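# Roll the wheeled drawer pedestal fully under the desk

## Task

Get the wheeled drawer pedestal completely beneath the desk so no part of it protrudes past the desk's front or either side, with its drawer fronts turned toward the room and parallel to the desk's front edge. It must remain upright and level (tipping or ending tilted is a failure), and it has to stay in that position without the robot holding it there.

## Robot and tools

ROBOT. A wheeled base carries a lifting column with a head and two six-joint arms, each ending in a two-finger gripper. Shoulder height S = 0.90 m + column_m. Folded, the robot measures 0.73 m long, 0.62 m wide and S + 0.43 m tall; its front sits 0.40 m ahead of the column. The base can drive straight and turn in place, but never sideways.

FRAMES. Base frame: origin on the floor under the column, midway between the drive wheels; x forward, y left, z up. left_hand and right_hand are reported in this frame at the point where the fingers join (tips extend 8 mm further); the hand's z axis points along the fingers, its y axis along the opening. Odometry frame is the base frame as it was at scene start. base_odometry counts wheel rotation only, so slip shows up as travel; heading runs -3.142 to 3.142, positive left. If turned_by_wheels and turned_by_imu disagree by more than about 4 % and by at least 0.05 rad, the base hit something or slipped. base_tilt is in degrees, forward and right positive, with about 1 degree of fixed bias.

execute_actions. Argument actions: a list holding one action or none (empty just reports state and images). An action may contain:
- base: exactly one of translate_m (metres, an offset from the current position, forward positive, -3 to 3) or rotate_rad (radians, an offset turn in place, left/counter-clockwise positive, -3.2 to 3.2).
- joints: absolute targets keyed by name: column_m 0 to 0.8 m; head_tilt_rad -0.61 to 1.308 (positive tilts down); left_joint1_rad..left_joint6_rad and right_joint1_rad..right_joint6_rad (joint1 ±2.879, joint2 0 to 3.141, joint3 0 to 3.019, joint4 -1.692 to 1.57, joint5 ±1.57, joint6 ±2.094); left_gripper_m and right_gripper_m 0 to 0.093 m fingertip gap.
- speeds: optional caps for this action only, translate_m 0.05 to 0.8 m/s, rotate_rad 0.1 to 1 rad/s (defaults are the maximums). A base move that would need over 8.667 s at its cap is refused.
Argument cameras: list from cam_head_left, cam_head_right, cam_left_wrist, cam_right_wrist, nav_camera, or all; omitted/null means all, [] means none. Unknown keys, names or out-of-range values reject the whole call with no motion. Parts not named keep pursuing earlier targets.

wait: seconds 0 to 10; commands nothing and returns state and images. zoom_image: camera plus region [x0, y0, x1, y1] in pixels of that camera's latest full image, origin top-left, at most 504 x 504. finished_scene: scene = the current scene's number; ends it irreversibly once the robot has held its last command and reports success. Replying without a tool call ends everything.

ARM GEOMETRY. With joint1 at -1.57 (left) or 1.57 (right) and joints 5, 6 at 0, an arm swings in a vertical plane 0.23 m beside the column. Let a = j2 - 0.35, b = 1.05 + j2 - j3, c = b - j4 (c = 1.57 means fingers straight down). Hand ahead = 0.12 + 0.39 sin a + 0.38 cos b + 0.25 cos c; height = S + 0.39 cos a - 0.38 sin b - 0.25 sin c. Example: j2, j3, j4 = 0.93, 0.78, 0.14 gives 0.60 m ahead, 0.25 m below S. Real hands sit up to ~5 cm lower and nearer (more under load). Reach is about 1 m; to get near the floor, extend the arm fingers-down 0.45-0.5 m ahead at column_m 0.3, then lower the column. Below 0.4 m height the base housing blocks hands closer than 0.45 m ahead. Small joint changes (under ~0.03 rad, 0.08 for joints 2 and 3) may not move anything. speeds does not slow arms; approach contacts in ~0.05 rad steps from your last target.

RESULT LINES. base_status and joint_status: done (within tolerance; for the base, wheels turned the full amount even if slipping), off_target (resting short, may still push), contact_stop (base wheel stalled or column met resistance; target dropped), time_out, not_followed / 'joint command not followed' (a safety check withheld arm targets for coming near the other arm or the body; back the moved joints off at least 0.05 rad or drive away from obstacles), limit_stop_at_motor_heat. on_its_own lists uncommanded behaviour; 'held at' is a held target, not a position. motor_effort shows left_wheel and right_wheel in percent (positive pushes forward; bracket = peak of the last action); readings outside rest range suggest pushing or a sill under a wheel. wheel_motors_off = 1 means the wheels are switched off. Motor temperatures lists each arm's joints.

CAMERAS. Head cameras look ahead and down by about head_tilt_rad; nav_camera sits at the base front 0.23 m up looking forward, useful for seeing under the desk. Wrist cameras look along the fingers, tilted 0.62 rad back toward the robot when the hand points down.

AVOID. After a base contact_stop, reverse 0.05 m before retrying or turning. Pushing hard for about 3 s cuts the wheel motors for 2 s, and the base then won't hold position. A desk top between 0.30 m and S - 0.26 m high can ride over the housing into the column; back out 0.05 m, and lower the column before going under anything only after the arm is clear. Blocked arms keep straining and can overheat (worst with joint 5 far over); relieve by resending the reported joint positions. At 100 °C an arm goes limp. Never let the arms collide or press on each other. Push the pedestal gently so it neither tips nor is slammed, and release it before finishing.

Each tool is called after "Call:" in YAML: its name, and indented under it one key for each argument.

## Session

Call:
execute_actions:
  actions: []

Scene clock: 0.00 s.
Motor temperatures (°C, as the motors report them): left_arm=[20 18 19 21 20 18] | right_arm=[20 18 20 20 20 18]
base_odometry: x=+0.000 y=+0.000 heading=+0.000 (m, m, rad; odometry frame)
turned_by_wheels: +0.000 (rad since the last result)
turned_by_imu: +0.000 (rad since the last result)
base_tilt: forward=-0.1 right=-0.1 (deg)
base_status: not commanded
joint_positions: column_m=+0.555 head_tilt_rad=+0.865 left_joint1_rad=-1.581 left_joint2_rad=+0.877 left_joint3_rad=+0.413 left_joint4_rad=-0.967 left_joint5_rad=+0.040 left_joint6_rad=-0.053 left_gripper_m=+0.094 right_joint1_rad=+1.563 right_joint2_rad=+0.906 right_joint3_rad=+0.403 right_joint4_rad=-0.933 right_joint5_rad=-0.035 right_joint6_rad=+0.024 right_gripper_m=+0.095
joint_status: not commanded
wheel_motors_off: 0
motor_effort: left_wheel=+4 right_wheel=+3 (%)
left_hand: x=+0.1479 y=+0.2155 z=+1.2565 quat_wxyz=(+0.439, +0.028, -0.898, +0.009) (m; base frame)
right_hand: x=+0.1416 y=-0.2211 z=+1.2510 quat_wxyz=(+0.441, -0.021, -0.897, -0.008) (m; base frame)
pictures: cam_head_left, cam_head_right, cam_left_wrist, cam_right_wrist, nav_camera
camera_calibration (this result's frames):
cam_head_left: T_world_to_cam=[[-0.00193606, -0.999364, 0.0356006, -0.0112678], [-0.692042, -0.0243596, -0.721446, 1.13265], [0.721854, -0.0260339, -0.691555, 0.959182], [0, 0, 0, 1]] pos_world=[0.0914262, 0.0413014, 1.48087]
cam_head_right: T_world_to_cam=[[-0.000985093, -0.999727, 0.0233295, -0.0808022], [-0.696985, -0.0160428, -0.716906, 1.12474], [0.717085, -0.0169665, -0.696779, 0.970326], [0, 0, 0, 1]] pos_world=[0.088042, -0.0462731, 1.48432]
cam_left_wrist: T_world_to_cam=[[0.0634693, -0.997984, -0.000298586, 0.202248], [-0.0404174, -0.00286939, 0.999179, -1.24615], [-0.997165, -0.0634051, -0.040518, 0.336679], [0, 0, 0, 1]] pos_world=[0.272522, 0.219611, 1.25883]
cam_right_wrist: T_world_to_cam=[[-0.0439668, -0.998857, -0.0187284, -0.190097], [-0.0371118, -0.0171006, 0.999165, -1.24109], [-0.998343, 0.0446252, -0.0363176, 0.317957], [0, 0, 0, 1]] pos_world=[0.263014, -0.225292, 1.24804]
Images, in order (width x height): cam_head_left 672x504, cam_head_right 672x504, cam_left_wrist 504x504, cam_right_wrist 504x504, nav_camera 672x504.

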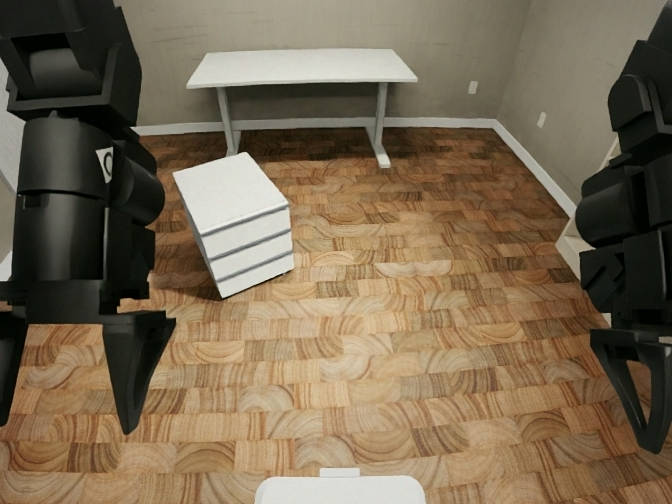

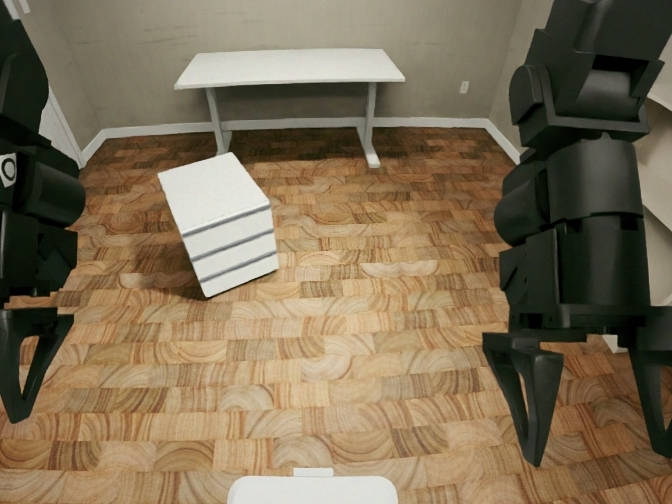

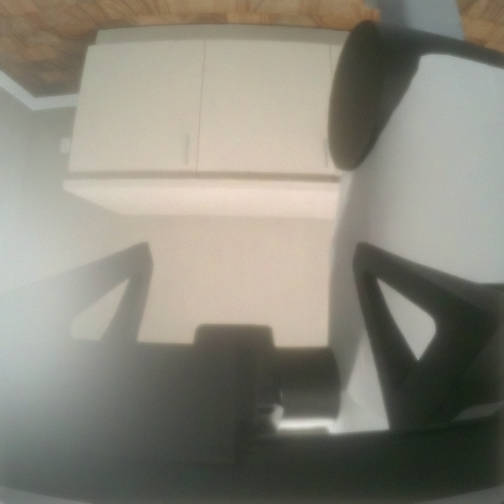

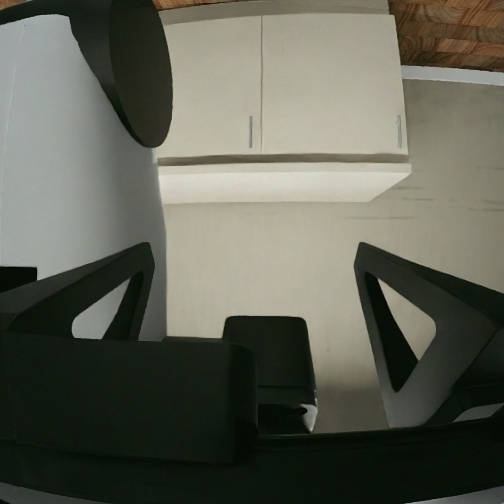

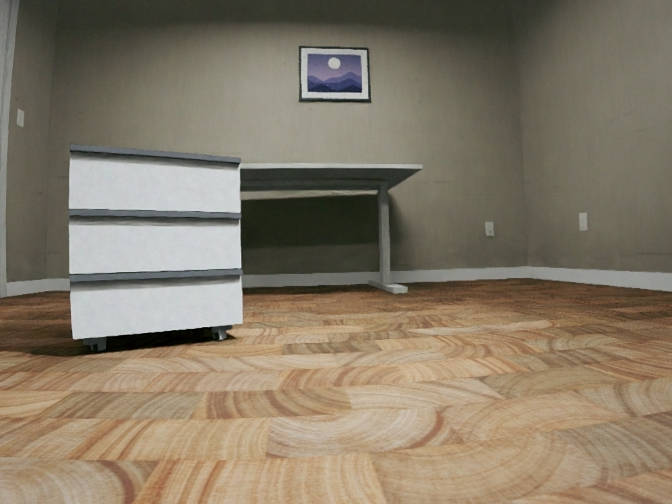

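Call:
execute_actions:
  actions:
    - {"base":{"rotate_rad":0.76}}
  cameras: ["cam_head_left"]

Call:
execute_actions:
  actions:
    - {"base":{"translate_m":1.9}}
  cameras: []

Call:
execute_actions:
  actions:
    - {"base":{"rotate_rad":-1.9}}
  cameras: ["cam_head_left"]

Call:
execute_actions:
  actions:
    - {"base":{"translate_m":0.35},"speeds":{"translate_m":0.08}}
  cameras: ["cam_head_left"]

Scene clock: 7.67 s.
Motor temperatures (°C, as the motors report them): left_arm=[20 18 19 21 20 18] | right_arm=[20 18 20 20 20 18]
base_odometry: x=+0.000 y=+0.000 heading=+0.759 (m, m, rad; odometry frame)
turned_by_wheels: +0.759 (rad since the last result)
turned_by_imu: +0.765 (rad since the last result)
base_tilt: forward=+0.0 right=-0.1 (deg)
base_status: done
joint_positions: column_m=+0.555 head_tilt_rad=+0.865 left_joint1_rad=-1.581 left_joint2_rad=+0.877 left_joint3_rad=+0.413 left_joint4_rad=-0.967 left_joint5_rad=+0.040 left_joint6_rad=-0.053 left_gripper_m=+0.094 right_joint1_rad=+1.563 right_joint2_rad=+0.906 right_joint3_rad=+0.403 right_joint4_rad=-0.933 right_joint5_rad=-0.035 right_joint6_rad=+0.024 right_gripper_m=+0.095
joint_status: not commanded
wheel_motors_off: 0
motor_effort: left_wheel=-3(35) right_wheel=+7(34) (%)
left_hand: x=+0.1479 y=+0.2155 z=+1.2565 quat_wxyz=(+0.439, +0.028, -0.898, +0.009) (m; base frame)
right_hand: x=+0.1416 y=-0.2211 z=+1.2510 quat_wxyz=(+0.441, -0.021, -0.897, -0.008) (m; base frame)
pictures: cam_head_left
camera_calibration (this result's frames):
cam_head_left: T_world_to_cam=[[-0.00193606, -0.999364, 0.0356006, -0.0112678], [-0.692042, -0.0243596, -0.721446, 1.13265], [0.721855, -0.0260339, -0.691555, 0.959182], [0, 0, 0, 1]] pos_world=[0.0914262, 0.0413014, 1.48087]
Images, in order (width x height): cam_head_left 672x504.

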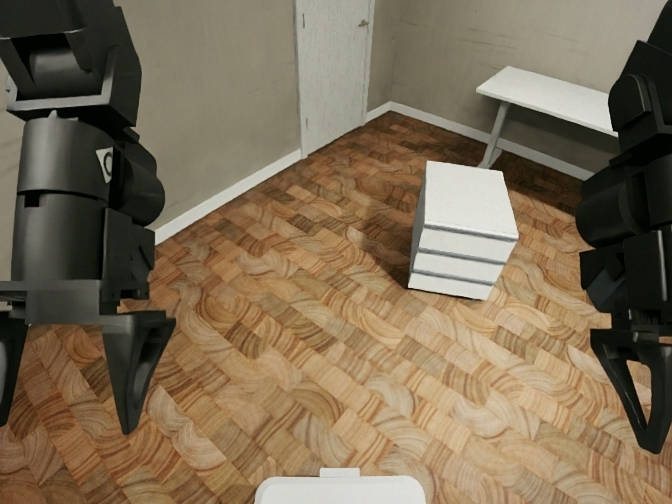

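Scene clock: 12.17 s.
Motor temperatures (°C, as the motors report them): left_arm=[20 18 19 21 20 18] | right_arm=[20 18 20 20 20 18]
base_odometry: x=+1.378 y=+1.308 heading=+0.759 (m, m, rad; odometry frame)
turned_by_wheels: +0.001 (rad since the last result)
turned_by_imu: +0.001 (rad since the last result)
base_tilt: forward=+0.0 right=-0.1 (deg)
base_status: done
joint_positions: column_m=+0.555 head_tilt_rad=+0.865 left_joint1_rad=-1.581 left_joint2_rad=+0.877 left_joint3_rad=+0.414 left_joint4_rad=-0.967 left_joint5_rad=+0.040 left_joint6_rad=-0.053 left_gripper_m=+0.094 right_joint1_rad=+1.563 right_joint2_rad=+0.906 right_joint3_rad=+0.403 right_joint4_rad=-0.933 right_joint5_rad=-0.035 right_joint6_rad=+0.024 right_gripper_m=+0.095
joint_status: not commanded
wheel_motors_off: 0
motor_effort: left_wheel=+1(47) right_wheel=-1(69) (%)
left_hand: x=+0.1485 y=+0.2155 z=+1.2563 quat_wxyz=(+0.438, +0.028, -0.898, +0.009) (m; base frame)
right_hand: x=+0.1418 y=-0.2211 z=+1.2510 quat_wxyz=(+0.441, -0.021, -0.897, -0.008) (m; base frame)
pictures: none
No camera images: the call's "cameras" was empty. Leave "cameras" out to get every camera's image.

Scene clock: 15.63 s.
Motor temperatures (°C, as the motors report them): left_arm=[20 18 19 21 20 18] | right_arm=[20 18 20 20 20 18]
base_odometry: x=+1.378 y=+1.308 heading=-1.139 (m, m, rad; odometry frame)
turned_by_wheels: -1.899 (rad since the last result)
turned_by_imu: -1.911 (rad since the last result)
base_tilt: forward=+0.0 right=-0.1 (deg)
base_status: done
joint_positions: column_m=+0.555 head_tilt_rad=+0.865 left_joint1_rad=-1.581 left_joint2_rad=+0.877 left_joint3_rad=+0.414 left_joint4_rad=-0.967 left_joint5_rad=+0.040 left_joint6_rad=-0.053 left_gripper_m=+0.094 right_joint1_rad=+1.563 right_joint2_rad=+0.906 right_joint3_rad=+0.403 right_joint4_rad=-0.933 right_joint5_rad=-0.035 right_joint6_rad=+0.024 right_gripper_m=+0.095
joint_status: not commanded
wheel_motors_off: 0
motor_effort: left_wheel=+6(33) right_wheel=-7(66) (%)
left_hand: x=+0.1483 y=+0.2155 z=+1.2564 quat_wxyz=(+0.438, +0.028, -0.898, +0.009) (m; base frame)
right_hand: x=+0.1418 y=-0.2211 z=+1.2510 quat_wxyz=(+0.441, -0.021, -0.897, -0.008) (m; base frame)
pictures: cam_head_left
camera_calibration (this result's frames):
cam_head_left: T_world_to_cam=[[-0.00193608, -0.999364, 0.0356006, -0.0112678], [-0.692042, -0.0243596, -0.721447, 1.13265], [0.721855, -0.0260339, -0.691554, 0.959181], [0, 0, 0, 1]] pos_world=[0.0914263, 0.0413014, 1.48087]
Images, in order (width x height): cam_head_left 672x504.

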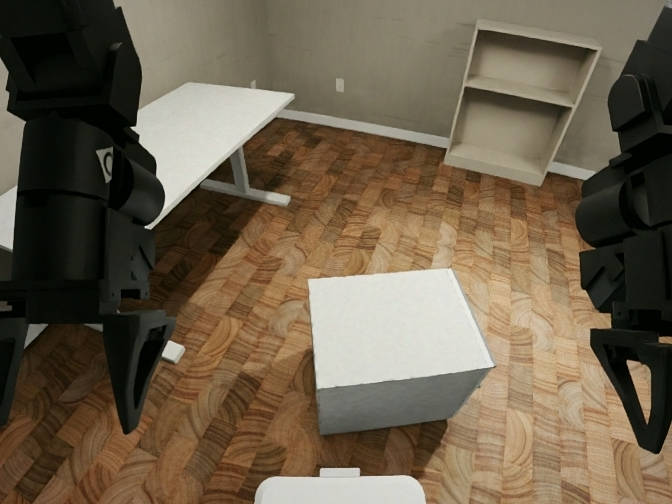

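Scene clock: 20.70 s.
Motor temperatures (°C, as the motors report them): left_arm=[20 18 19 21 20 18] | right_arm=[20 18 20 20 20 18]
base_odometry: x=+1.525 y=+0.990 heading=-1.140 (m, m, rad; odometry frame)
turned_by_wheels: -0.001 (rad since the last result)
turned_by_imu: +0.000 (rad since the last result)
base_tilt: forward=+0.0 right=-0.1 (deg)
base_status: done
joint_positions: column_m=+0.555 head_tilt_rad=+0.865 left_joint1_rad=-1.581 left_joint2_rad=+0.877 left_joint3_rad=+0.414 left_joint4_rad=-0.967 left_joint5_rad=+0.040 left_joint6_rad=-0.053 left_gripper_m=+0.094 right_joint1_rad=+1.563 right_joint2_rad=+0.905 right_joint3_rad=+0.403 right_joint4_rad=-0.933 right_joint5_rad=-0.035 right_joint6_rad=+0.024 right_gripper_m=+0.095
joint_status: not commanded
wheel_motors_off: 0
motor_effort: left_wheel=-1(53) right_wheel=+2(45) (%)
left_hand: x=+0.1485 y=+0.2155 z=+1.2563 quat_wxyz=(+0.438, +0.028, -0.899, +0.009) (m; base frame)
right_hand: x=+0.1421 y=-0.2211 z=+1.2510 quat_wxyz=(+0.440, -0.021, -0.898, -0.008) (m; base frame)
pictures: cam_head_left
camera_calibration (this result's frames):
cam_head_left: T_world_to_cam=[[-0.00193608, -0.999364, 0.0356006, -0.0112678], [-0.692042, -0.0243596, -0.721446, 1.13265], [0.721855, -0.0260339, -0.691554, 0.959182], [0, 0, 0, 1]] pos_world=[0.0914263, 0.0413014, 1.48087]
Images, in order (width x height): cam_head_left 672x504.

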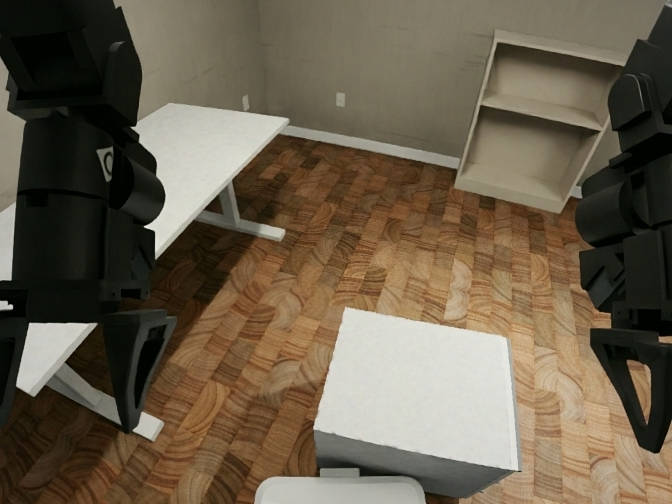

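Call:
execute_actions:
  actions:
    - {"base":{"translate_m":0.17},"speeds":{"translate_m":0.1}}
  cameras: ["cam_head_left"]

Call:
execute_actions:
  actions:
    - {"base":{"translate_m":-0.3}}
  cameras: ["cam_head_left"]

Scene clock: 25.47 s.
Motor temperatures (°C, as the motors report them): left_arm=[20 18 19 21 20 18] | right_arm=[20 18 20 20 20 18]
base_odometry: x=+1.596 y=+0.835 heading=-1.141 (m, m, rad; odometry frame)
turned_by_wheels: -0.001 (rad since the last result)
turned_by_imu: +0.001 (rad since the last result)
base_tilt: forward=+0.0 right=-0.1 (deg)
base_status: done
joint_positions: column_m=+0.555 head_tilt_rad=+0.865 left_joint1_rad=-1.581 left_joint2_rad=+0.876 left_joint3_rad=+0.414 left_joint4_rad=-0.967 left_joint5_rad=+0.040 left_joint6_rad=-0.053 left_gripper_m=+0.094 right_joint1_rad=+1.563 right_joint2_rad=+0.905 right_joint3_rad=+0.403 right_joint4_rad=-0.933 right_joint5_rad=-0.035 right_joint6_rad=+0.024 right_gripper_m=+0.095
joint_status: not commanded
wheel_motors_off: 0
motor_effort: left_wheel=+0(40) right_wheel=+1(54) (%)
left_hand: x=+0.1484 y=+0.2155 z=+1.2564 quat_wxyz=(+0.438, +0.028, -0.899, +0.009) (m; base frame)
right_hand: x=+0.1421 y=-0.2211 z=+1.2510 quat_wxyz=(+0.440, -0.021, -0.898, -0.008) (m; base frame)
pictures: cam_head_left
camera_calibration (this result's frames):
cam_head_left: T_world_to_cam=[[-0.00193608, -0.999364, 0.0356006, -0.0112678], [-0.692042, -0.0243596, -0.721446, 1.13265], [0.721855, -0.0260339, -0.691554, 0.959182], [0, 0, 0, 1]] pos_world=[0.0914263, 0.0413014, 1.48087]
Images, in order (width x height): cam_head_left 672x504.

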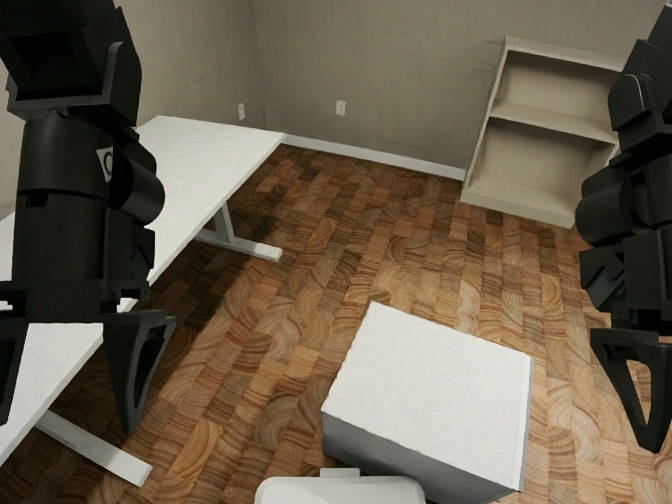

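Scene clock: 27.50 s.
Motor temperatures (°C, as the motors report them): left_arm=[20 18 19 21 20 18] | right_arm=[20 18 20 20 20 18]
base_odometry: x=+1.470 y=+1.108 heading=-1.140 (m, m, rad; odometry frame)
turned_by_wheels: +0.001 (rad since the last result)
turned_by_imu: +0.001 (rad since the last result)
base_tilt: forward=+0.0 right=-0.1 (deg)
base_status: done
joint_positions: column_m=+0.555 head_tilt_rad=+0.865 left_joint1_rad=-1.581 left_joint2_rad=+0.876 left_joint3_rad=+0.411 left_joint4_rad=-0.967 left_joint5_rad=+0.040 left_joint6_rad=-0.053 left_gripper_m=+0.094 right_joint1_rad=+1.563 right_joint2_rad=+0.905 right_joint3_rad=+0.400 right_joint4_rad=-0.933 right_joint5_rad=-0.035 right_joint6_rad=+0.024 right_gripper_m=+0.095
joint_status: not commanded
wheel_motors_off: 0
motor_effort: left_wheel=+1(29) right_wheel=-2(32) (%)
left_hand: x=+0.1469 y=+0.2156 z=+1.2569 quat_wxyz=(+0.439, +0.028, -0.898, +0.009) (m; base frame)
right_hand: x=+0.1403 y=-0.2211 z=+1.2516 quat_wxyz=(+0.442, -0.021, -0.897, -0.008) (m; base frame)
pictures: cam_head_left
camera_calibration (this result's frames):
cam_head_left: T_world_to_cam=[[-0.00193608, -0.999364, 0.0356006, -0.0112678], [-0.692042, -0.0243596, -0.721446, 1.13265], [0.721855, -0.0260339, -0.691554, 0.959182], [0, 0, 0, 1]] pos_world=[0.0914263, 0.0413014, 1.48087]
Images, in order (width x height): cam_head_left 672x504.

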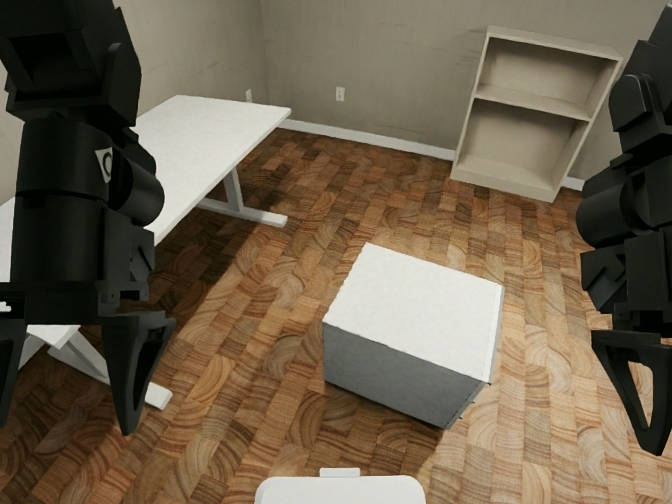

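Call:
execute_actions:
  actions:
    - {"base":{"rotate_rad":1.89}}
  cameras: []

Call:
execute_actions:
  actions:
    - {"base":{"translate_m":-1.37}}
  cameras: []

Call:
execute_actions:
  actions:
    - {"base":{"rotate_rad":-0.69}}
  cameras: []

Call:
execute_actions:
  actions:
    - {"base":{"translate_m":0.34}}
  cameras: ["cam_head_left"]

Call:
execute_actions:
  actions:
    - {"base":{"translate_m":0.3},"speeds":{"translate_m":0.08}}
  cameras: ["cam_head_left"]

Scene clock: 34.60 s.
Motor temperatures (°C, as the motors report them): left_arm=[20 19 19 21 20 18] | right_arm=[20 18 20 20 20 18]
base_odometry: x=+1.470 y=+1.108 heading=+0.749 (m, m, rad; odometry frame)
turned_by_wheels: +1.889 (rad since the last result)
turned_by_imu: +1.904 (rad since the last result)
base_tilt: forward=+0.0 right=+0.0 (deg)
base_status: done
joint_positions: column_m=+0.555 head_tilt_rad=+0.865 left_joint1_rad=-1.581 left_joint2_rad=+0.876 left_joint3_rad=+0.414 left_joint4_rad=-0.967 left_joint5_rad=+0.040 left_joint6_rad=-0.053 left_gripper_m=+0.094 right_joint1_rad=+1.563 right_joint2_rad=+0.905 right_joint3_rad=+0.400 right_joint4_rad=-0.933 right_joint5_rad=-0.035 right_joint6_rad=+0.024 right_gripper_m=+0.095
joint_status: not commanded
wheel_motors_off: 0
motor_effort: left_wheel=-7(52) right_wheel=+7(42) (%)
left_hand: x=+0.1487 y=+0.2155 z=+1.2563 quat_wxyz=(+0.438, +0.028, -0.899, +0.009) (m; base frame)
right_hand: x=+0.1403 y=-0.2211 z=+1.2516 quat_wxyz=(+0.442, -0.021, -0.897, -0.008) (m; base frame)
pictures: none
No camera images: the call's "cameras" was empty. Leave "cameras" out to get every camera's image.

Scene clock: 38.33 s.
Motor temperatures (°C, as the motors report them): left_arm=[20 19 19 21 20 18] | right_arm=[20 18 20 20 20 18]
base_odometry: x=+0.467 y=+0.175 heading=+0.749 (m, m, rad; odometry frame)
turned_by_wheels: +0.000 (rad since the last result)
turned_by_imu: +0.002 (rad since the last result)
base_tilt: forward=+0.1 right=-0.1 (deg)
base_status: done
joint_positions: column_m=+0.555 head_tilt_rad=+0.865 left_joint1_rad=-1.581 left_joint2_rad=+0.876 left_joint3_rad=+0.413 left_joint4_rad=-0.967 left_joint5_rad=+0.040 left_joint6_rad=-0.053 left_gripper_m=+0.094 right_joint1_rad=+1.563 right_joint2_rad=+0.905 right_joint3_rad=+0.400 right_joint4_rad=-0.933 right_joint5_rad=-0.035 right_joint6_rad=+0.024 right_gripper_m=+0.095
joint_status: not commanded
wheel_motors_off: 0
motor_effort: left_wheel=+0(53) right_wheel=-1(58) (%)
left_hand: x=+0.1479 y=+0.2155 z=+1.2566 quat_wxyz=(+0.438, +0.028, -0.898, +0.009) (m; base frame)
right_hand: x=+0.1403 y=-0.2211 z=+1.2516 quat_wxyz=(+0.442, -0.021, -0.897, -0.008) (m; base frame)
pictures: none
No camera images: the call's "cameras" was empty. Leave "cameras" out to get every camera's image.

Scene clock: 40.57 s.
Motor temperatures (°C, as the motors report them): left_arm=[20 19 19 21 20 18] | right_arm=[20 18 20 20 20 18]
base_odometry: x=+0.467 y=+0.175 heading=+0.060 (m, m, rad; odometry frame)
turned_by_wheels: -0.689 (rad since the last result)
turned_by_imu: -0.692 (rad since the last result)
base_tilt: forward=+0.0 right=+0.0 (deg)
base_status: done
joint_positions: column_m=+0.555 head_tilt_rad=+0.865 left_joint1_rad=-1.581 left_joint2_rad=+0.876 left_joint3_rad=+0.413 left_joint4_rad=-0.967 left_joint5_rad=+0.040 left_joint6_rad=-0.053 left_gripper_m=+0.094 right_joint1_rad=+1.563 right_joint2_rad=+0.905 right_joint3_rad=+0.400 right_joint4_rad=-0.933 right_joint5_rad=-0.035 right_joint6_rad=+0.024 right_gripper_m=+0.095
joint_status: not commanded
wheel_motors_off: 0
motor_effort: left_wheel=+6(53) right_wheel=-6(42) (%)
left_hand: x=+0.1483 y=+0.2155 z=+1.2565 quat_wxyz=(+0.438, +0.028, -0.899, +0.009) (m; base frame)
right_hand: x=+0.1403 y=-0.2211 z=+1.2516 quat_wxyz=(+0.442, -0.021, -0.897, -0.008) (m; base frame)
pictures: none
No camera images: the call's "cameras" was empty. Leave "cameras" out to get every camera's image.

Scene clock: 42.67 s.
Motor temperatures (°C, as the motors report them): left_arm=[20 19 19 21 20 18] | right_arm=[20 18 20 20 20 18]
base_odometry: x=+0.807 y=+0.195 heading=+0.060 (m, m, rad; odometry frame)
turned_by_wheels: -0.001 (rad since the last result)
turned_by_imu: -0.001 (rad since the last result)
base_tilt: forward=-0.1 right=+0.0 (deg)
base_status: done
joint_positions: column_m=+0.555 head_tilt_rad=+0.865 left_joint1_rad=-1.581 left_joint2_rad=+0.876 left_joint3_rad=+0.415 left_joint4_rad=-0.967 left_joint5_rad=+0.040 left_joint6_rad=-0.053 left_gripper_m=+0.094 right_joint1_rad=+1.563 right_joint2_rad=+0.905 right_joint3_rad=+0.404 right_joint4_rad=-0.933 right_joint5_rad=-0.035 right_joint6_rad=+0.024 right_gripper_m=+0.095
joint_status: not commanded
wheel_motors_off: 0
motor_effort: left_wheel=+0(56) right_wheel=+1(60) (%)
left_hand: x=+0.1493 y=+0.2155 z=+1.2561 quat_wxyz=(+0.437, +0.028, -0.899, +0.009) (m; base frame)
right_hand: x=+0.1425 y=-0.2211 z=+1.2508 quat_wxyz=(+0.440, -0.021, -0.898, -0.008) (m; base frame)
pictures: cam_head_left
camera_calibration (this result's frames):
cam_head_left: T_world_to_cam=[[-0.00193607, -0.999364, 0.0356006, -0.0112678], [-0.692042, -0.0243596, -0.721446, 1.13265], [0.721855, -0.0260339, -0.691555, 0.959182], [0, 0, 0, 1]] pos_world=[0.0914263, 0.0413014, 1.48087]
Images, in order (width x height): cam_head_left 672x504.

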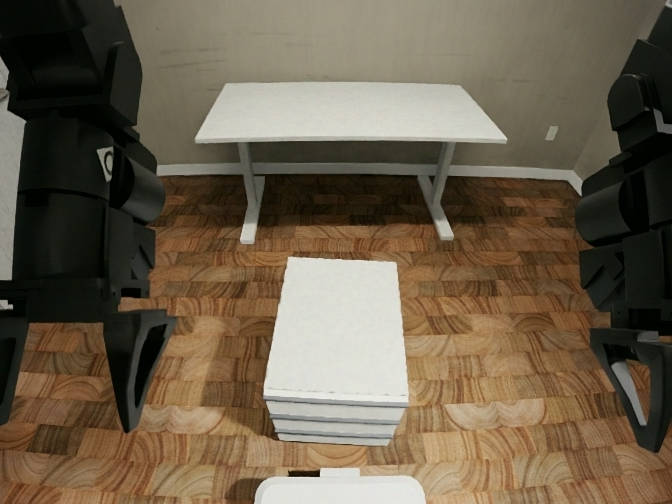

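Scene clock: 47.10 s.
Motor temperatures (°C, as the motors report them): left_arm=[20 19 19 21 20 18] | right_arm=[20 18 20 20 20 18]
base_odometry: x=+1.106 y=+0.213 heading=+0.059 (m, m, rad; odometry frame)
turned_by_wheels: +0.000 (rad since the last result)
turned_by_imu: +0.001 (rad since the last result)
base_tilt: forward=-0.1 right=+0.0 (deg)
base_status: done
joint_positions: column_m=+0.555 head_tilt_rad=+0.865 left_joint1_rad=-1.581 left_joint2_rad=+0.875 left_joint3_rad=+0.415 left_joint4_rad=-0.967 left_joint5_rad=+0.040 left_joint6_rad=-0.053 left_gripper_m=+0.094 right_joint1_rad=+1.563 right_joint2_rad=+0.904 right_joint3_rad=+0.403 right_joint4_rad=-0.933 right_joint5_rad=-0.035 right_joint6_rad=+0.024 right_gripper_m=+0.095
joint_status: not commanded
wheel_motors_off: 0
motor_effort: left_wheel=-1(26) right_wheel=+0(75) (%)
left_hand: x=+0.1493 y=+0.2155 z=+1.2562 quat_wxyz=(+0.437, +0.028, -0.899, +0.009) (m; base frame)
right_hand: x=+0.1421 y=-0.2211 z=+1.2511 quat_wxyz=(+0.440, -0.021, -0.898, -0.008) (m; base frame)
pictures: cam_head_left
camera_calibration (this result's frames):
cam_head_left: T_world_to_cam=[[-0.00193607, -0.999364, 0.0356006, -0.0112678], [-0.692042, -0.0243596, -0.721446, 1.13265], [0.721855, -0.0260339, -0.691555, 0.959182], [0, 0, 0, 1]] pos_world=[0.0914263, 0.0413014, 1.48087]
Images, in order (width x height): cam_head_left 672x504.

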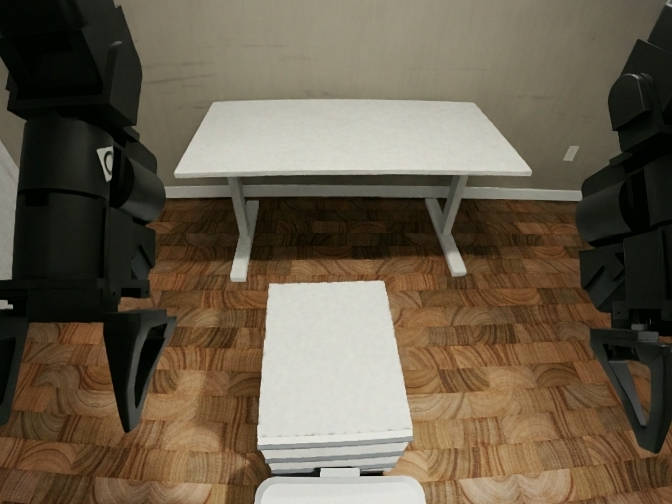

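Call:
execute_actions:
  actions:
    - {"base":{"rotate_rad":0.05}}
  cameras: []

Call:
execute_actions:
  actions:
    - {"base":{"translate_m":0.6},"speeds":{"translate_m":0.12}}
  cameras: ["cam_head_left"]

Scene clock: 50.20 s.
Motor temperatures (°C, as the motors report them): left_arm=[20 19 19 21 20 18] | right_arm=[20 18 20 20 20 18]
base_odometry: x=+1.106 y=+0.213 heading=+0.107 (m, m, rad; odometry frame)
turned_by_wheels: +0.048 (rad since the last result)
turned_by_imu: +0.050 (rad since the last result)
base_tilt: forward=+0.0 right=+0.1 (deg)
base_status: done
joint_positions: column_m=+0.555 head_tilt_rad=+0.865 left_joint1_rad=-1.581 left_joint2_rad=+0.875 left_joint3_rad=+0.414 left_joint4_rad=-0.967 left_joint5_rad=+0.040 left_joint6_rad=-0.053 left_gripper_m=+0.094 right_joint1_rad=+1.563 right_joint2_rad=+0.904 right_joint3_rad=+0.403 right_joint4_rad=-0.933 right_joint5_rad=-0.035 right_joint6_rad=+0.024 right_gripper_m=+0.095
joint_status: not commanded
wheel_motors_off: 0
motor_effort: left_wheel=+0(35) right_wheel=+2(41) (%)
left_hand: x=+0.1489 y=+0.2155 z=+1.2564 quat_wxyz=(+0.437, +0.028, -0.899, +0.009) (m; base frame)
right_hand: x=+0.1421 y=-0.2211 z=+1.2511 quat_wxyz=(+0.440, -0.021, -0.898, -0.008) (m; base frame)
pictures: none
No camera images: the call's "cameras" was empty. Leave "cameras" out to get every camera's image.

Scene clock: 55.97 s.
Motor temperatures (°C, as the motors report them): left_arm=[20 19 19 21 20 18] | right_arm=[20 18 20 20 20 18]
base_odometry: x=+1.703 y=+0.277 heading=+0.108 (m, m, rad; odometry frame)
turned_by_wheels: +0.001 (rad since the last result)
turned_by_imu: +0.002 (rad since the last result)
base_tilt: forward=+0.0 right=+0.0 (deg)
base_status: done
joint_positions: column_m=+0.555 head_tilt_rad=+0.865 left_joint1_rad=-1.581 left_joint2_rad=+0.874 left_joint3_rad=+0.414 left_joint4_rad=-0.967 left_joint5_rad=+0.040 left_joint6_rad=-0.053 left_gripper_m=+0.094 right_joint1_rad=+1.563 right_joint2_rad=+0.904 right_joint3_rad=+0.402 right_joint4_rad=-0.933 right_joint5_rad=-0.035 right_joint6_rad=+0.024 right_gripper_m=+0.095
joint_status: not commanded
wheel_motors_off: 0
motor_effort: left_wheel=+1(67) right_wheel=-1(59) (%)
left_hand: x=+0.1488 y=+0.2155 z=+1.2564 quat_wxyz=(+0.437, +0.028, -0.899, +0.009) (m; base frame)
right_hand: x=+0.1419 y=-0.2211 z=+1.2511 quat_wxyz=(+0.440, -0.021, -0.898, -0.008) (m; base frame)
pictures: cam_head_left
camera_calibration (this result's frames):
cam_head_left: T_world_to_cam=[[-0.00193608, -0.999364, 0.0356006, -0.0112678], [-0.692042, -0.0243596, -0.721446, 1.13265], [0.721855, -0.0260339, -0.691555, 0.959182], [0, 0, 0, 1]] pos_world=[0.0914263, 0.0413014, 1.48087]
Images, in order (width x height): cam_head_left 672x504.

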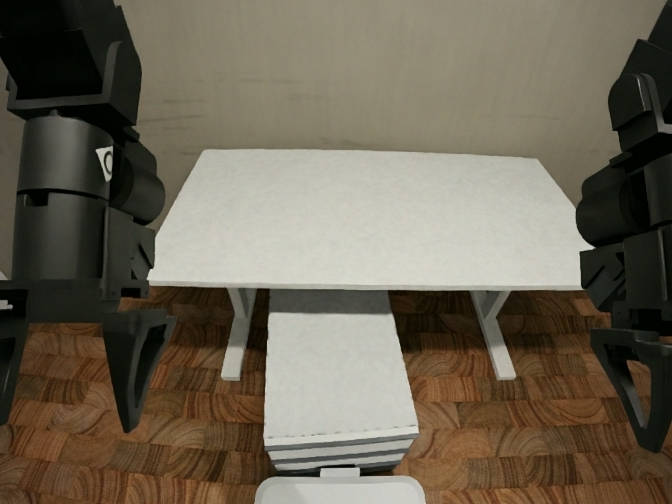

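Call:
execute_actions:
  actions:
    - {"base":{"translate_m":0.45},"speeds":{"translate_m":0.1}}
  cameras: ["cam_head_left"]

Call:
execute_actions:
  actions:
    - {"base":{"translate_m":-0.3}}
  cameras: ["cam_head_left"]

Scene clock: 68.37 s.
Motor temperatures (°C, as the motors report them): left_arm=[20 19 19 21 20 18] | right_arm=[20 18 20 20 20 18]
base_odometry: x=+2.150 y=+0.326 heading=+0.109 (m, m, rad; odometry frame)
turned_by_wheels: +0.001 (rad since the last result)
turned_by_imu: +0.003 (rad since the last result)
base_tilt: forward=+0.0 right=+0.0 (deg)
base_status: done
joint_positions: column_m=+0.555 head_tilt_rad=+0.865 left_joint1_rad=-1.581 left_joint2_rad=+0.874 left_joint3_rad=+0.414 left_joint4_rad=-0.967 left_joint5_rad=+0.040 left_joint6_rad=-0.053 left_gripper_m=+0.094 right_joint1_rad=+1.563 right_joint2_rad=+0.904 right_joint3_rad=+0.403 right_joint4_rad=-0.933 right_joint5_rad=-0.035 right_joint6_rad=+0.024 right_gripper_m=+0.095
joint_status: not commanded
wheel_motors_off: 0
motor_effort: left_wheel=+1(53) right_wheel=-1(52) (%)
left_hand: x=+0.1488 y=+0.2155 z=+1.2564 quat_wxyz=(+0.437, +0.028, -0.899, +0.009) (m; base frame)
right_hand: x=+0.1423 y=-0.2211 z=+1.2510 quat_wxyz=(+0.440, -0.021, -0.898, -0.008) (m; base frame)
pictures: cam_head_left
camera_calibration (this result's frames):
cam_head_left: T_world_to_cam=[[-0.00193608, -0.999364, 0.0356006, -0.0112678], [-0.692042, -0.0243596, -0.721446, 1.13265], [0.721855, -0.0260339, -0.691555, 0.959182], [0, 0, 0, 1]] pos_world=[0.0914263, 0.0413014, 1.48087]
Images, in order (width x height): cam_head_left 672x504.

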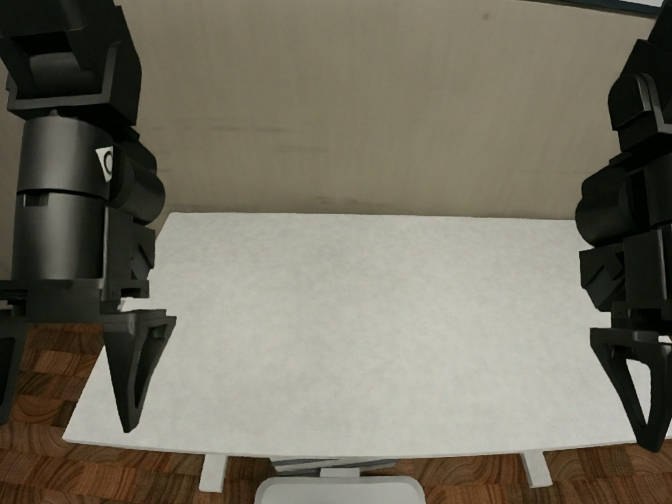

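Scene clock: 70.40 s.
Motor temperatures (°C, as the motors report them): left_arm=[20 19 19 21 20 18] | right_arm=[20 18 20 20 20 18]
base_odometry: x=+1.852 y=+0.294 heading=+0.106 (m, m, rad; odometry frame)
turned_by_wheels: -0.002 (rad since the last result)
turned_by_imu: -0.002 (rad since the last result)
base_tilt: forward=+0.0 right=-0.1 (deg)
base_status: done
joint_positions: column_m=+0.555 head_tilt_rad=+0.865 left_joint1_rad=-1.581 left_joint2_rad=+0.874 left_joint3_rad=+0.411 left_joint4_rad=-0.967 left_joint5_rad=+0.040 left_joint6_rad=-0.053 left_gripper_m=+0.094 right_joint1_rad=+1.563 right_joint2_rad=+0.904 right_joint3_rad=+0.399 right_joint4_rad=-0.933 right_joint5_rad=-0.035 right_joint6_rad=+0.024 right_gripper_m=+0.095
joint_status: not commanded
wheel_motors_off: 0
motor_effort: left_wheel=-1(35) right_wheel=+2(62) (%)
left_hand: x=+0.1474 y=+0.2156 z=+1.2569 quat_wxyz=(+0.438, +0.028, -0.898, +0.009) (m; base frame)
right_hand: x=+0.1404 y=-0.2211 z=+1.2517 quat_wxyz=(+0.441, -0.021, -0.897, -0.008) (m; base frame)
pictures: cam_head_left
camera_calibration (this result's frames):
cam_head_left: T_world_to_cam=[[-0.00193607, -0.999364, 0.0356006, -0.0112678], [-0.692042, -0.0243596, -0.721446, 1.13265], [0.721855, -0.0260339, -0.691555, 0.959182], [0, 0, 0, 1]] pos_world=[0.0914263, 0.0413014, 1.48087]
Images, in order (width x height): cam_head_left 672x504.

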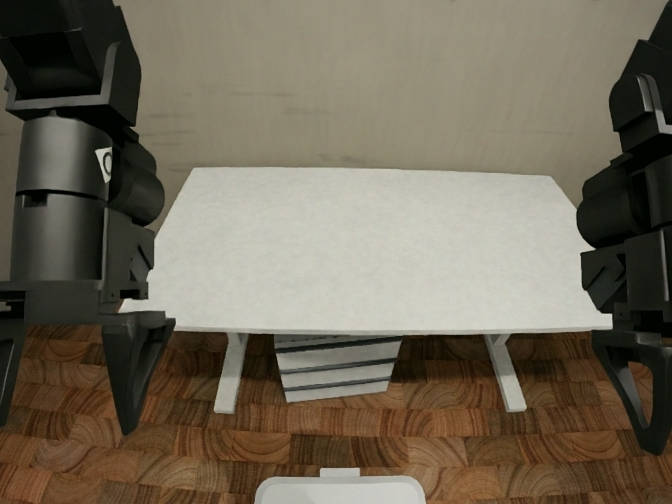

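Call:
execute_actions:
  actions:
    - {"base":{"rotate_rad":0.22}}
  cameras: []

Call:
execute_actions:
  actions:
    - {"base":{"translate_m":0.36},"speeds":{"translate_m":0.08}}
  cameras: []

Call:
execute_actions:
  actions:
    - {"base":{"translate_m":-0.3}}
  cameras: ["cam_head_left"]

Scene clock: 78.03 s.
Motor temperatures (°C, as the motors report them): left_arm=[20 19 19 21 20 18] | right_arm=[20 18 20 20 20 18]
base_odometry: x=+1.852 y=+0.294 heading=+0.325 (m, m, rad; odometry frame)
turned_by_wheels: +0.219 (rad since the last result)
turned_by_imu: +0.219 (rad since the last result)
base_tilt: forward=-0.1 right=-0.1 (deg)
base_status: done
joint_positions: column_m=+0.555 head_tilt_rad=+0.865 left_joint1_rad=-1.581 left_joint2_rad=+0.874 left_joint3_rad=+0.411 left_joint4_rad=-0.967 left_joint5_rad=+0.040 left_joint6_rad=-0.053 left_gripper_m=+0.094 right_joint1_rad=+1.563 right_joint2_rad=+0.904 right_joint3_rad=+0.400 right_joint4_rad=-0.933 right_joint5_rad=-0.035 right_joint6_rad=+0.024 right_gripper_m=+0.095
joint_status: not commanded
wheel_motors_off: 0
motor_effort: left_wheel=-1(54) right_wheel=-1(51) (%)
left_hand: x=+0.1474 y=+0.2156 z=+1.2569 quat_wxyz=(+0.438, +0.028, -0.898, +0.009) (m; base frame)
right_hand: x=+0.1406 y=-0.2211 z=+1.2516 quat_wxyz=(+0.441, -0.021, -0.897, -0.008) (m; base frame)
pictures: none
No camera images: the call's "cameras" was empty. Leave "cameras" out to get every camera's image.

Scene clock: 83.17 s.
Motor temperatures (°C, as the motors report them): left_arm=[20 19 19 21 20 18] | right_arm=[20 18 20 20 20 18]
base_odometry: x=+2.193 y=+0.409 heading=+0.325 (m, m, rad; odometry frame)
turned_by_wheels: +0.000 (rad since the last result)
turned_by_imu: +0.001 (rad since the last result)
base_tilt: forward=-0.1 right=+0.0 (deg)
base_status: done
joint_positions: column_m=+0.555 head_tilt_rad=+0.865 left_joint1_rad=-1.581 left_joint2_rad=+0.874 left_joint3_rad=+0.415 left_joint4_rad=-0.967 left_joint5_rad=+0.040 left_joint6_rad=-0.053 left_gripper_m=+0.094 right_joint1_rad=+1.563 right_joint2_rad=+0.903 right_joint3_rad=+0.403 right_joint4_rad=-0.933 right_joint5_rad=-0.035 right_joint6_rad=+0.024 right_gripper_m=+0.095
joint_status: not commanded
wheel_motors_off: 0
motor_effort: left_wheel=+0(52) right_wheel=+1(57) (%)
left_hand: x=+0.1494 y=+0.2155 z=+1.2563 quat_wxyz=(+0.436, +0.028, -0.899, +0.009) (m; base frame)
right_hand: x=+0.1425 y=-0.2211 z=+1.2510 quat_wxyz=(+0.439, -0.021, -0.898, -0.008) (m; base frame)
pictures: none
No camera images: the call's "cameras" was empty. Leave "cameras" out to get every camera's image.

Scene clock: 85.20 s.
Motor temperatures (°C, as the motors report them): left_arm=[20 19 19 21 20 18] | right_arm=[20 18 20 20 20 18]
base_odometry: x=+1.909 y=+0.313 heading=+0.326 (m, m, rad; odometry frame)
turned_by_wheels: +0.001 (rad since the last result)
turned_by_imu: +0.002 (rad since the last result)
base_tilt: forward=+0.0 right=+0.0 (deg)
base_status: done
joint_positions: column_m=+0.555 head_tilt_rad=+0.865 left_joint1_rad=-1.581 left_joint2_rad=+0.873 left_joint3_rad=+0.411 left_joint4_rad=-0.967 left_joint5_rad=+0.040 left_joint6_rad=-0.053 left_gripper_m=+0.094 right_joint1_rad=+1.563 right_joint2_rad=+0.903 right_joint3_rad=+0.400 right_joint4_rad=-0.933 right_joint5_rad=-0.035 right_joint6_rad=+0.024 right_gripper_m=+0.095
joint_status: not commanded
wheel_motors_off: 0
motor_effort: left_wheel=+0(36) right_wheel=-1(42) (%)
left_hand: x=+0.1476 y=+0.2156 z=+1.2569 quat_wxyz=(+0.438, +0.028, -0.899, +0.009) (m; base frame)
right_hand: x=+0.1409 y=-0.2211 z=+1.2516 quat_wxyz=(+0.441, -0.021, -0.897, -0.008) (m; base frame)
pictures: cam_head_left
camera_calibration (this result's frames):
cam_head_left: T_world_to_cam=[[-0.00193607, -0.999364, 0.0356006, -0.0112678], [-0.692042, -0.0243596, -0.721446, 1.13265], [0.721855, -0.0260339, -0.691555, 0.959182], [0, 0, 0, 1]] pos_world=[0.0914263, 0.0413014, 1.48087]
Images, in order (width x height): cam_head_left 672x504.

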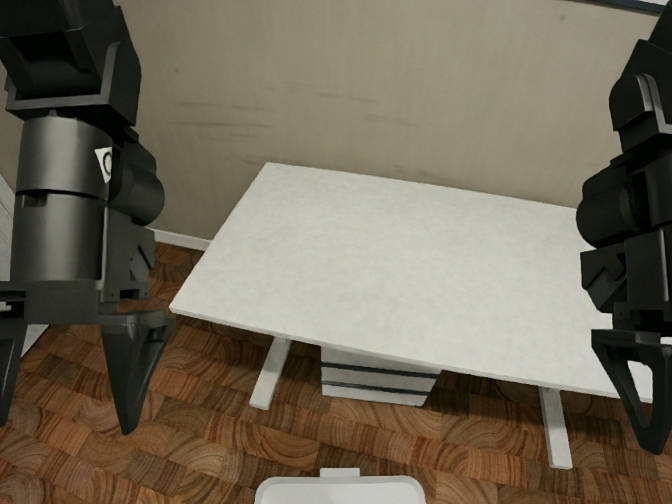

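Call:
execute_actions:
  actions:
    - {"base":{"translate_m":0.31},"speeds":{"translate_m":0.1}}
  cameras: []

Call:
execute_actions:
  actions:
    - {"base":{"rotate_rad":0.25},"speeds":{"rotate_rad":0.2}}
  cameras: []

Call:
execute_actions:
  actions:
    - {"base":{"translate_m":-0.3}}
  cameras: ["cam_head_left","nav_camera"]

Scene clock: 94.90 s.
Motor temperatures (°C, as the motors report them): left_arm=[20 19 19 21 20 18] | right_arm=[20 18 20 20 20 18]
base_odometry: x=+2.203 y=+0.412 heading=+0.325 (m, m, rad; odometry frame)
turned_by_wheels: -0.001 (rad since the last result)
turned_by_imu: +0.000 (rad since the last result)
base_tilt: forward=+0.0 right=-0.1 (deg)
base_status: done
joint_positions: column_m=+0.555 head_tilt_rad=+0.865 left_joint1_rad=-1.581 left_joint2_rad=+0.874 left_joint3_rad=+0.416 left_joint4_rad=-0.967 left_joint5_rad=+0.040 left_joint6_rad=-0.053 left_gripper_m=+0.094 right_joint1_rad=+1.563 right_joint2_rad=+0.903 right_joint3_rad=+0.405 right_joint4_rad=-0.933 right_joint5_rad=-0.035 right_joint6_rad=+0.024 right_gripper_m=+0.095
joint_status: not commanded
wheel_motors_off: 0
motor_effort: left_wheel=-2(47) right_wheel=+1(74) (%)
left_hand: x=+0.1498 y=+0.2155 z=+1.2561 quat_wxyz=(+0.436, +0.028, -0.899, +0.009) (m; base frame)
right_hand: x=+0.1433 y=-0.2211 z=+1.2507 quat_wxyz=(+0.438, -0.021, -0.898, -0.008) (m; base frame)
pictures: none
No camera images: the call's "cameras" was empty. Leave "cameras" out to get every camera's image.

Scene clock: 96.80 s.
Motor temperatures (°C, as the motors report them): left_arm=[20 19 19 21 20 18] | right_arm=[20 18 20 20 20 18]
base_odometry: x=+2.203 y=+0.412 heading=+0.573 (m, m, rad; odometry frame)
turned_by_wheels: +0.248 (rad since the last result)
turned_by_imu: +0.248 (rad since the last result)
base_tilt: forward=+0.0 right=+0.0 (deg)
base_status: done
joint_positions: column_m=+0.555 head_tilt_rad=+0.865 left_joint1_rad=-1.581 left_joint2_rad=+0.874 left_joint3_rad=+0.415 left_joint4_rad=-0.967 left_joint5_rad=+0.040 left_joint6_rad=-0.053 left_gripper_m=+0.094 right_joint1_rad=+1.563 right_joint2_rad=+0.903 right_joint3_rad=+0.404 right_joint4_rad=-0.933 right_joint5_rad=-0.035 right_joint6_rad=+0.024 right_gripper_m=+0.095
joint_status: not commanded
wheel_motors_off: 0
motor_effort: left_wheel=-3(49) right_wheel=+1(94) (%)
left_hand: x=+0.1493 y=+0.2155 z=+1.2563 quat_wxyz=(+0.437, +0.028, -0.899, +0.009) (m; base frame)
right_hand: x=+0.1429 y=-0.2211 z=+1.2509 quat_wxyz=(+0.439, -0.021, -0.898, -0.008) (m; base frame)
pictures: none
No camera images: the call's "cameras" was empty. Leave "cameras" out to get every camera's image.

Scene clock: 98.83 s.
Motor temperatures (°C, as the motors report them): left_arm=[20 19 19 21 20 18] | right_arm=[20 18 20 20 20 18]
base_odometry: x=+1.951 y=+0.249 heading=+0.574 (m, m, rad; odometry frame)
turned_by_wheels: +0.001 (rad since the last result)
turned_by_imu: +0.002 (rad since the last result)
base_tilt: forward=+0.0 right=-0.1 (deg)
base_status: done
joint_positions: column_m=+0.555 head_tilt_rad=+0.865 left_joint1_rad=-1.581 left_joint2_rad=+0.874 left_joint3_rad=+0.411 left_joint4_rad=-0.967 left_joint5_rad=+0.040 left_joint6_rad=-0.053 left_gripper_m=+0.094 right_joint1_rad=+1.563 right_joint2_rad=+0.903 right_joint3_rad=+0.400 right_joint4_rad=-0.933 right_joint5_rad=-0.035 right_joint6_rad=+0.024 right_gripper_m=+0.095
joint_status: not commanded
wheel_motors_off: 0
motor_effort: left_wheel=+0(63) right_wheel=-1(59) (%)
left_hand: x=+0.1474 y=+0.2156 z=+1.2569 quat_wxyz=(+0.438, +0.028, -0.898, +0.009) (m; base frame)
right_hand: x=+0.1406 y=-0.2211 z=+1.2516 quat_wxyz=(+0.441, -0.021, -0.897, -0.008) (m; base frame)
pictures: cam_head_left, nav_camera
camera_calibration (this result's frames):
cam_head_left: T_world_to_cam=[[-0.00193607, -0.999364, 0.0356006, -0.0112678], [-0.692042, -0.0243596, -0.721446, 1.13265], [0.721855, -0.0260339, -0.691555, 0.959182], [0, 0, 0, 1]] pos_world=[0.0914263, 0.0413014, 1.48087]
Images, in order (width x height): cam_head_left 672x504, nav_camera 672x504.

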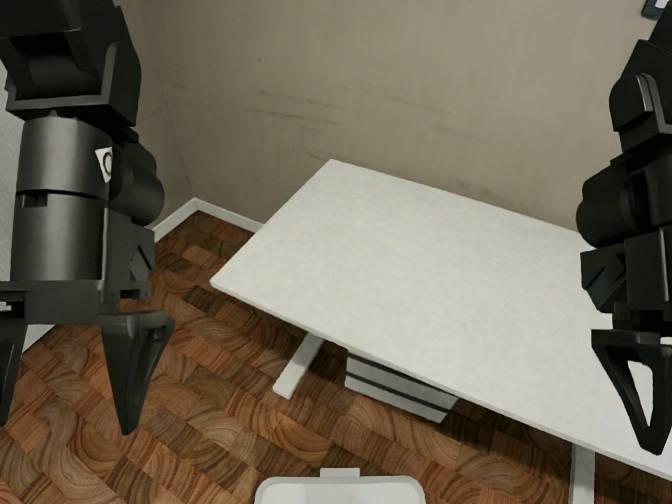

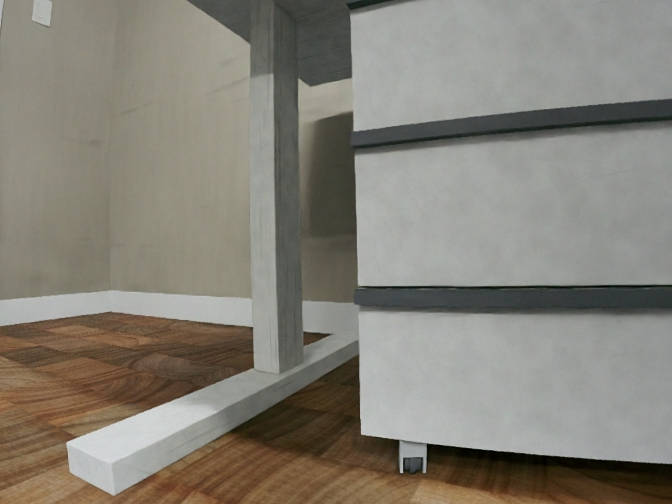

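Improved somewhat; one more nudge.

Call:
execute_actions:
  actions:
    - {"base":{"translate_m":0.345},"speeds":{"translate_m":0.1}}
  cameras: []

Call:
execute_actions:
  actions:
    - {"base":{"translate_m":-0.4}}
  cameras: []

Call:
execute_actions:
  actions:
    - {"base":{"rotate_rad":-0.47}}
  cameras: ["cam_head_left","nav_camera"]

Scene clock: 106.47 s.
Motor temperatures (°C, as the motors report them): left_arm=[20 19 19 21 20 18] | right_arm=[20 18 20 20 20 18]
base_odometry: x=+2.241 y=+0.437 heading=+0.574 (m, m, rad; odometry frame)
turned_by_wheels: +0.000 (rad since the last result)
turned_by_imu: +0.002 (rad since the last result)
base_tilt: forward=-0.1 right=-0.1 (deg)
base_status: done
joint_positions: column_m=+0.555 head_tilt_rad=+0.865 left_joint1_rad=-1.581 left_joint2_rad=+0.874 left_joint3_rad=+0.414 left_joint4_rad=-0.967 left_joint5_rad=+0.040 left_joint6_rad=-0.053 left_gripper_m=+0.094 right_joint1_rad=+1.563 right_joint2_rad=+0.903 right_joint3_rad=+0.402 right_joint4_rad=-0.933 right_joint5_rad=-0.035 right_joint6_rad=+0.024 right_gripper_m=+0.095
joint_status: not commanded
wheel_motors_off: 0
motor_effort: left_wheel=+2(30) right_wheel=+3(100) (%)
left_hand: x=+0.1492 y=+0.2155 z=+1.2564 quat_wxyz=(+0.437, +0.028, -0.899, +0.009) (m; base frame)
right_hand: x=+0.1422 y=-0.2211 z=+1.2512 quat_wxyz=(+0.439, -0.021, -0.898, -0.008) (m; base frame)
pictures: none
No camera images: the call's "cameras" was empty. Leave "cameras" out to get every camera's image.

Scene clock: 108.73 s.
Motor temperatures (°C, as the motors report them): left_arm=[20 19 19 21 20 18] | right_arm=[20 18 20 20 20 18]
base_odometry: x=+1.905 y=+0.219 heading=+0.575 (m, m, rad; odometry frame)
turned_by_wheels: +0.001 (rad since the last result)
turned_by_imu: +0.002 (rad since the last result)
base_tilt: forward=+0.0 right=-0.1 (deg)
base_status: done
joint_positions: column_m=+0.555 head_tilt_rad=+0.865 left_joint1_rad=-1.581 left_joint2_rad=+0.874 left_joint3_rad=+0.411 left_joint4_rad=-0.967 left_joint5_rad=+0.040 left_joint6_rad=-0.053 left_gripper_m=+0.094 right_joint1_rad=+1.563 right_joint2_rad=+0.902 right_joint3_rad=+0.399 right_joint4_rad=-0.933 right_joint5_rad=-0.035 right_joint6_rad=+0.024 right_gripper_m=+0.095
joint_status: not commanded
wheel_motors_off: 0
motor_effort: left_wheel=+0(53) right_wheel=+0(58) (%)
left_hand: x=+0.1473 y=+0.2156 z=+1.2570 quat_wxyz=(+0.438, +0.028, -0.898, +0.009) (m; base frame)
right_hand: x=+0.1405 y=-0.2211 z=+1.2518 quat_wxyz=(+0.441, -0.021, -0.897, -0.008) (m; base frame)
pictures: none
No camera images: the call's "cameras" was empty. Leave "cameras" out to get every camera's image.

Scene clock: 110.70 s.
Motor temperatures (°C, as the motors report them): left_arm=[20 19 19 21 20 18] | right_arm=[20 18 20 20 20 18]
base_odometry: x=+1.905 y=+0.219 heading=+0.106 (m, m, rad; odometry frame)
turned_by_wheels: -0.469 (rad since the last result)
turned_by_imu: -0.470 (rad since the last result)
base_tilt: forward=+0.0 right=-0.1 (deg)
base_status: done
joint_positions: column_m=+0.555 head_tilt_rad=+0.865 left_joint1_rad=-1.581 left_joint2_rad=+0.874 left_joint3_rad=+0.412 left_joint4_rad=-0.967 left_joint5_rad=+0.040 left_joint6_rad=-0.053 left_gripper_m=+0.094 right_joint1_rad=+1.563 right_joint2_rad=+0.902 right_joint3_rad=+0.399 right_joint4_rad=-0.933 right_joint5_rad=-0.035 right_joint6_rad=+0.024 right_gripper_m=+0.095
joint_status: not commanded
wheel_motors_off: 0
motor_effort: left_wheel=+4(53) right_wheel=-8(43) (%)
left_hand: x=+0.1481 y=+0.2155 z=+1.2567 quat_wxyz=(+0.437, +0.028, -0.899, +0.009) (m; base frame)
right_hand: x=+0.1405 y=-0.2211 z=+1.2518 quat_wxyz=(+0.441, -0.021, -0.897, -0.008) (m; base frame)
pictures: cam_head_left, nav_camera
camera_calibration (this result's frames):
cam_head_left: T_world_to_cam=[[-0.00193608, -0.999364, 0.0356006, -0.0112678], [-0.692042, -0.0243596, -0.721446, 1.13265], [0.721855, -0.0260339, -0.691555, 0.959182], [0, 0, 0, 1]] pos_world=[0.0914263, 0.0413014, 1.48087]
Images, in order (width x height): cam_head_left 672x504, nav_camera 672x504.

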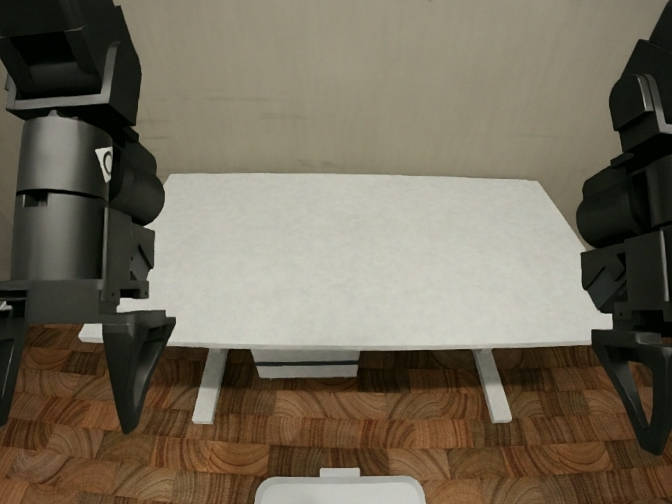

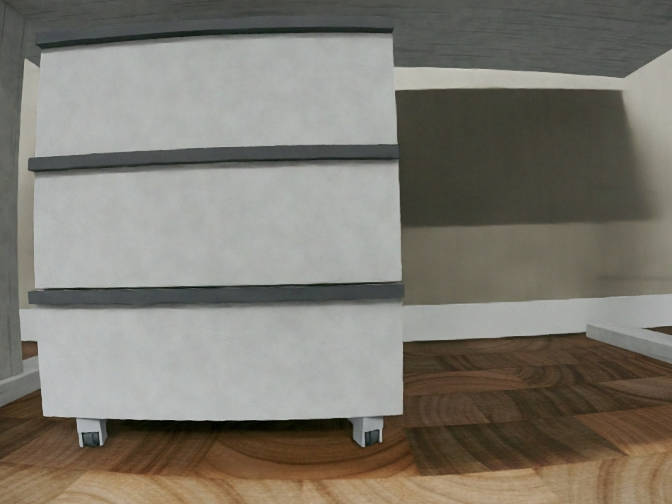

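Call:
finished_scene:
  scene: 2

The scene is finished: the task was done.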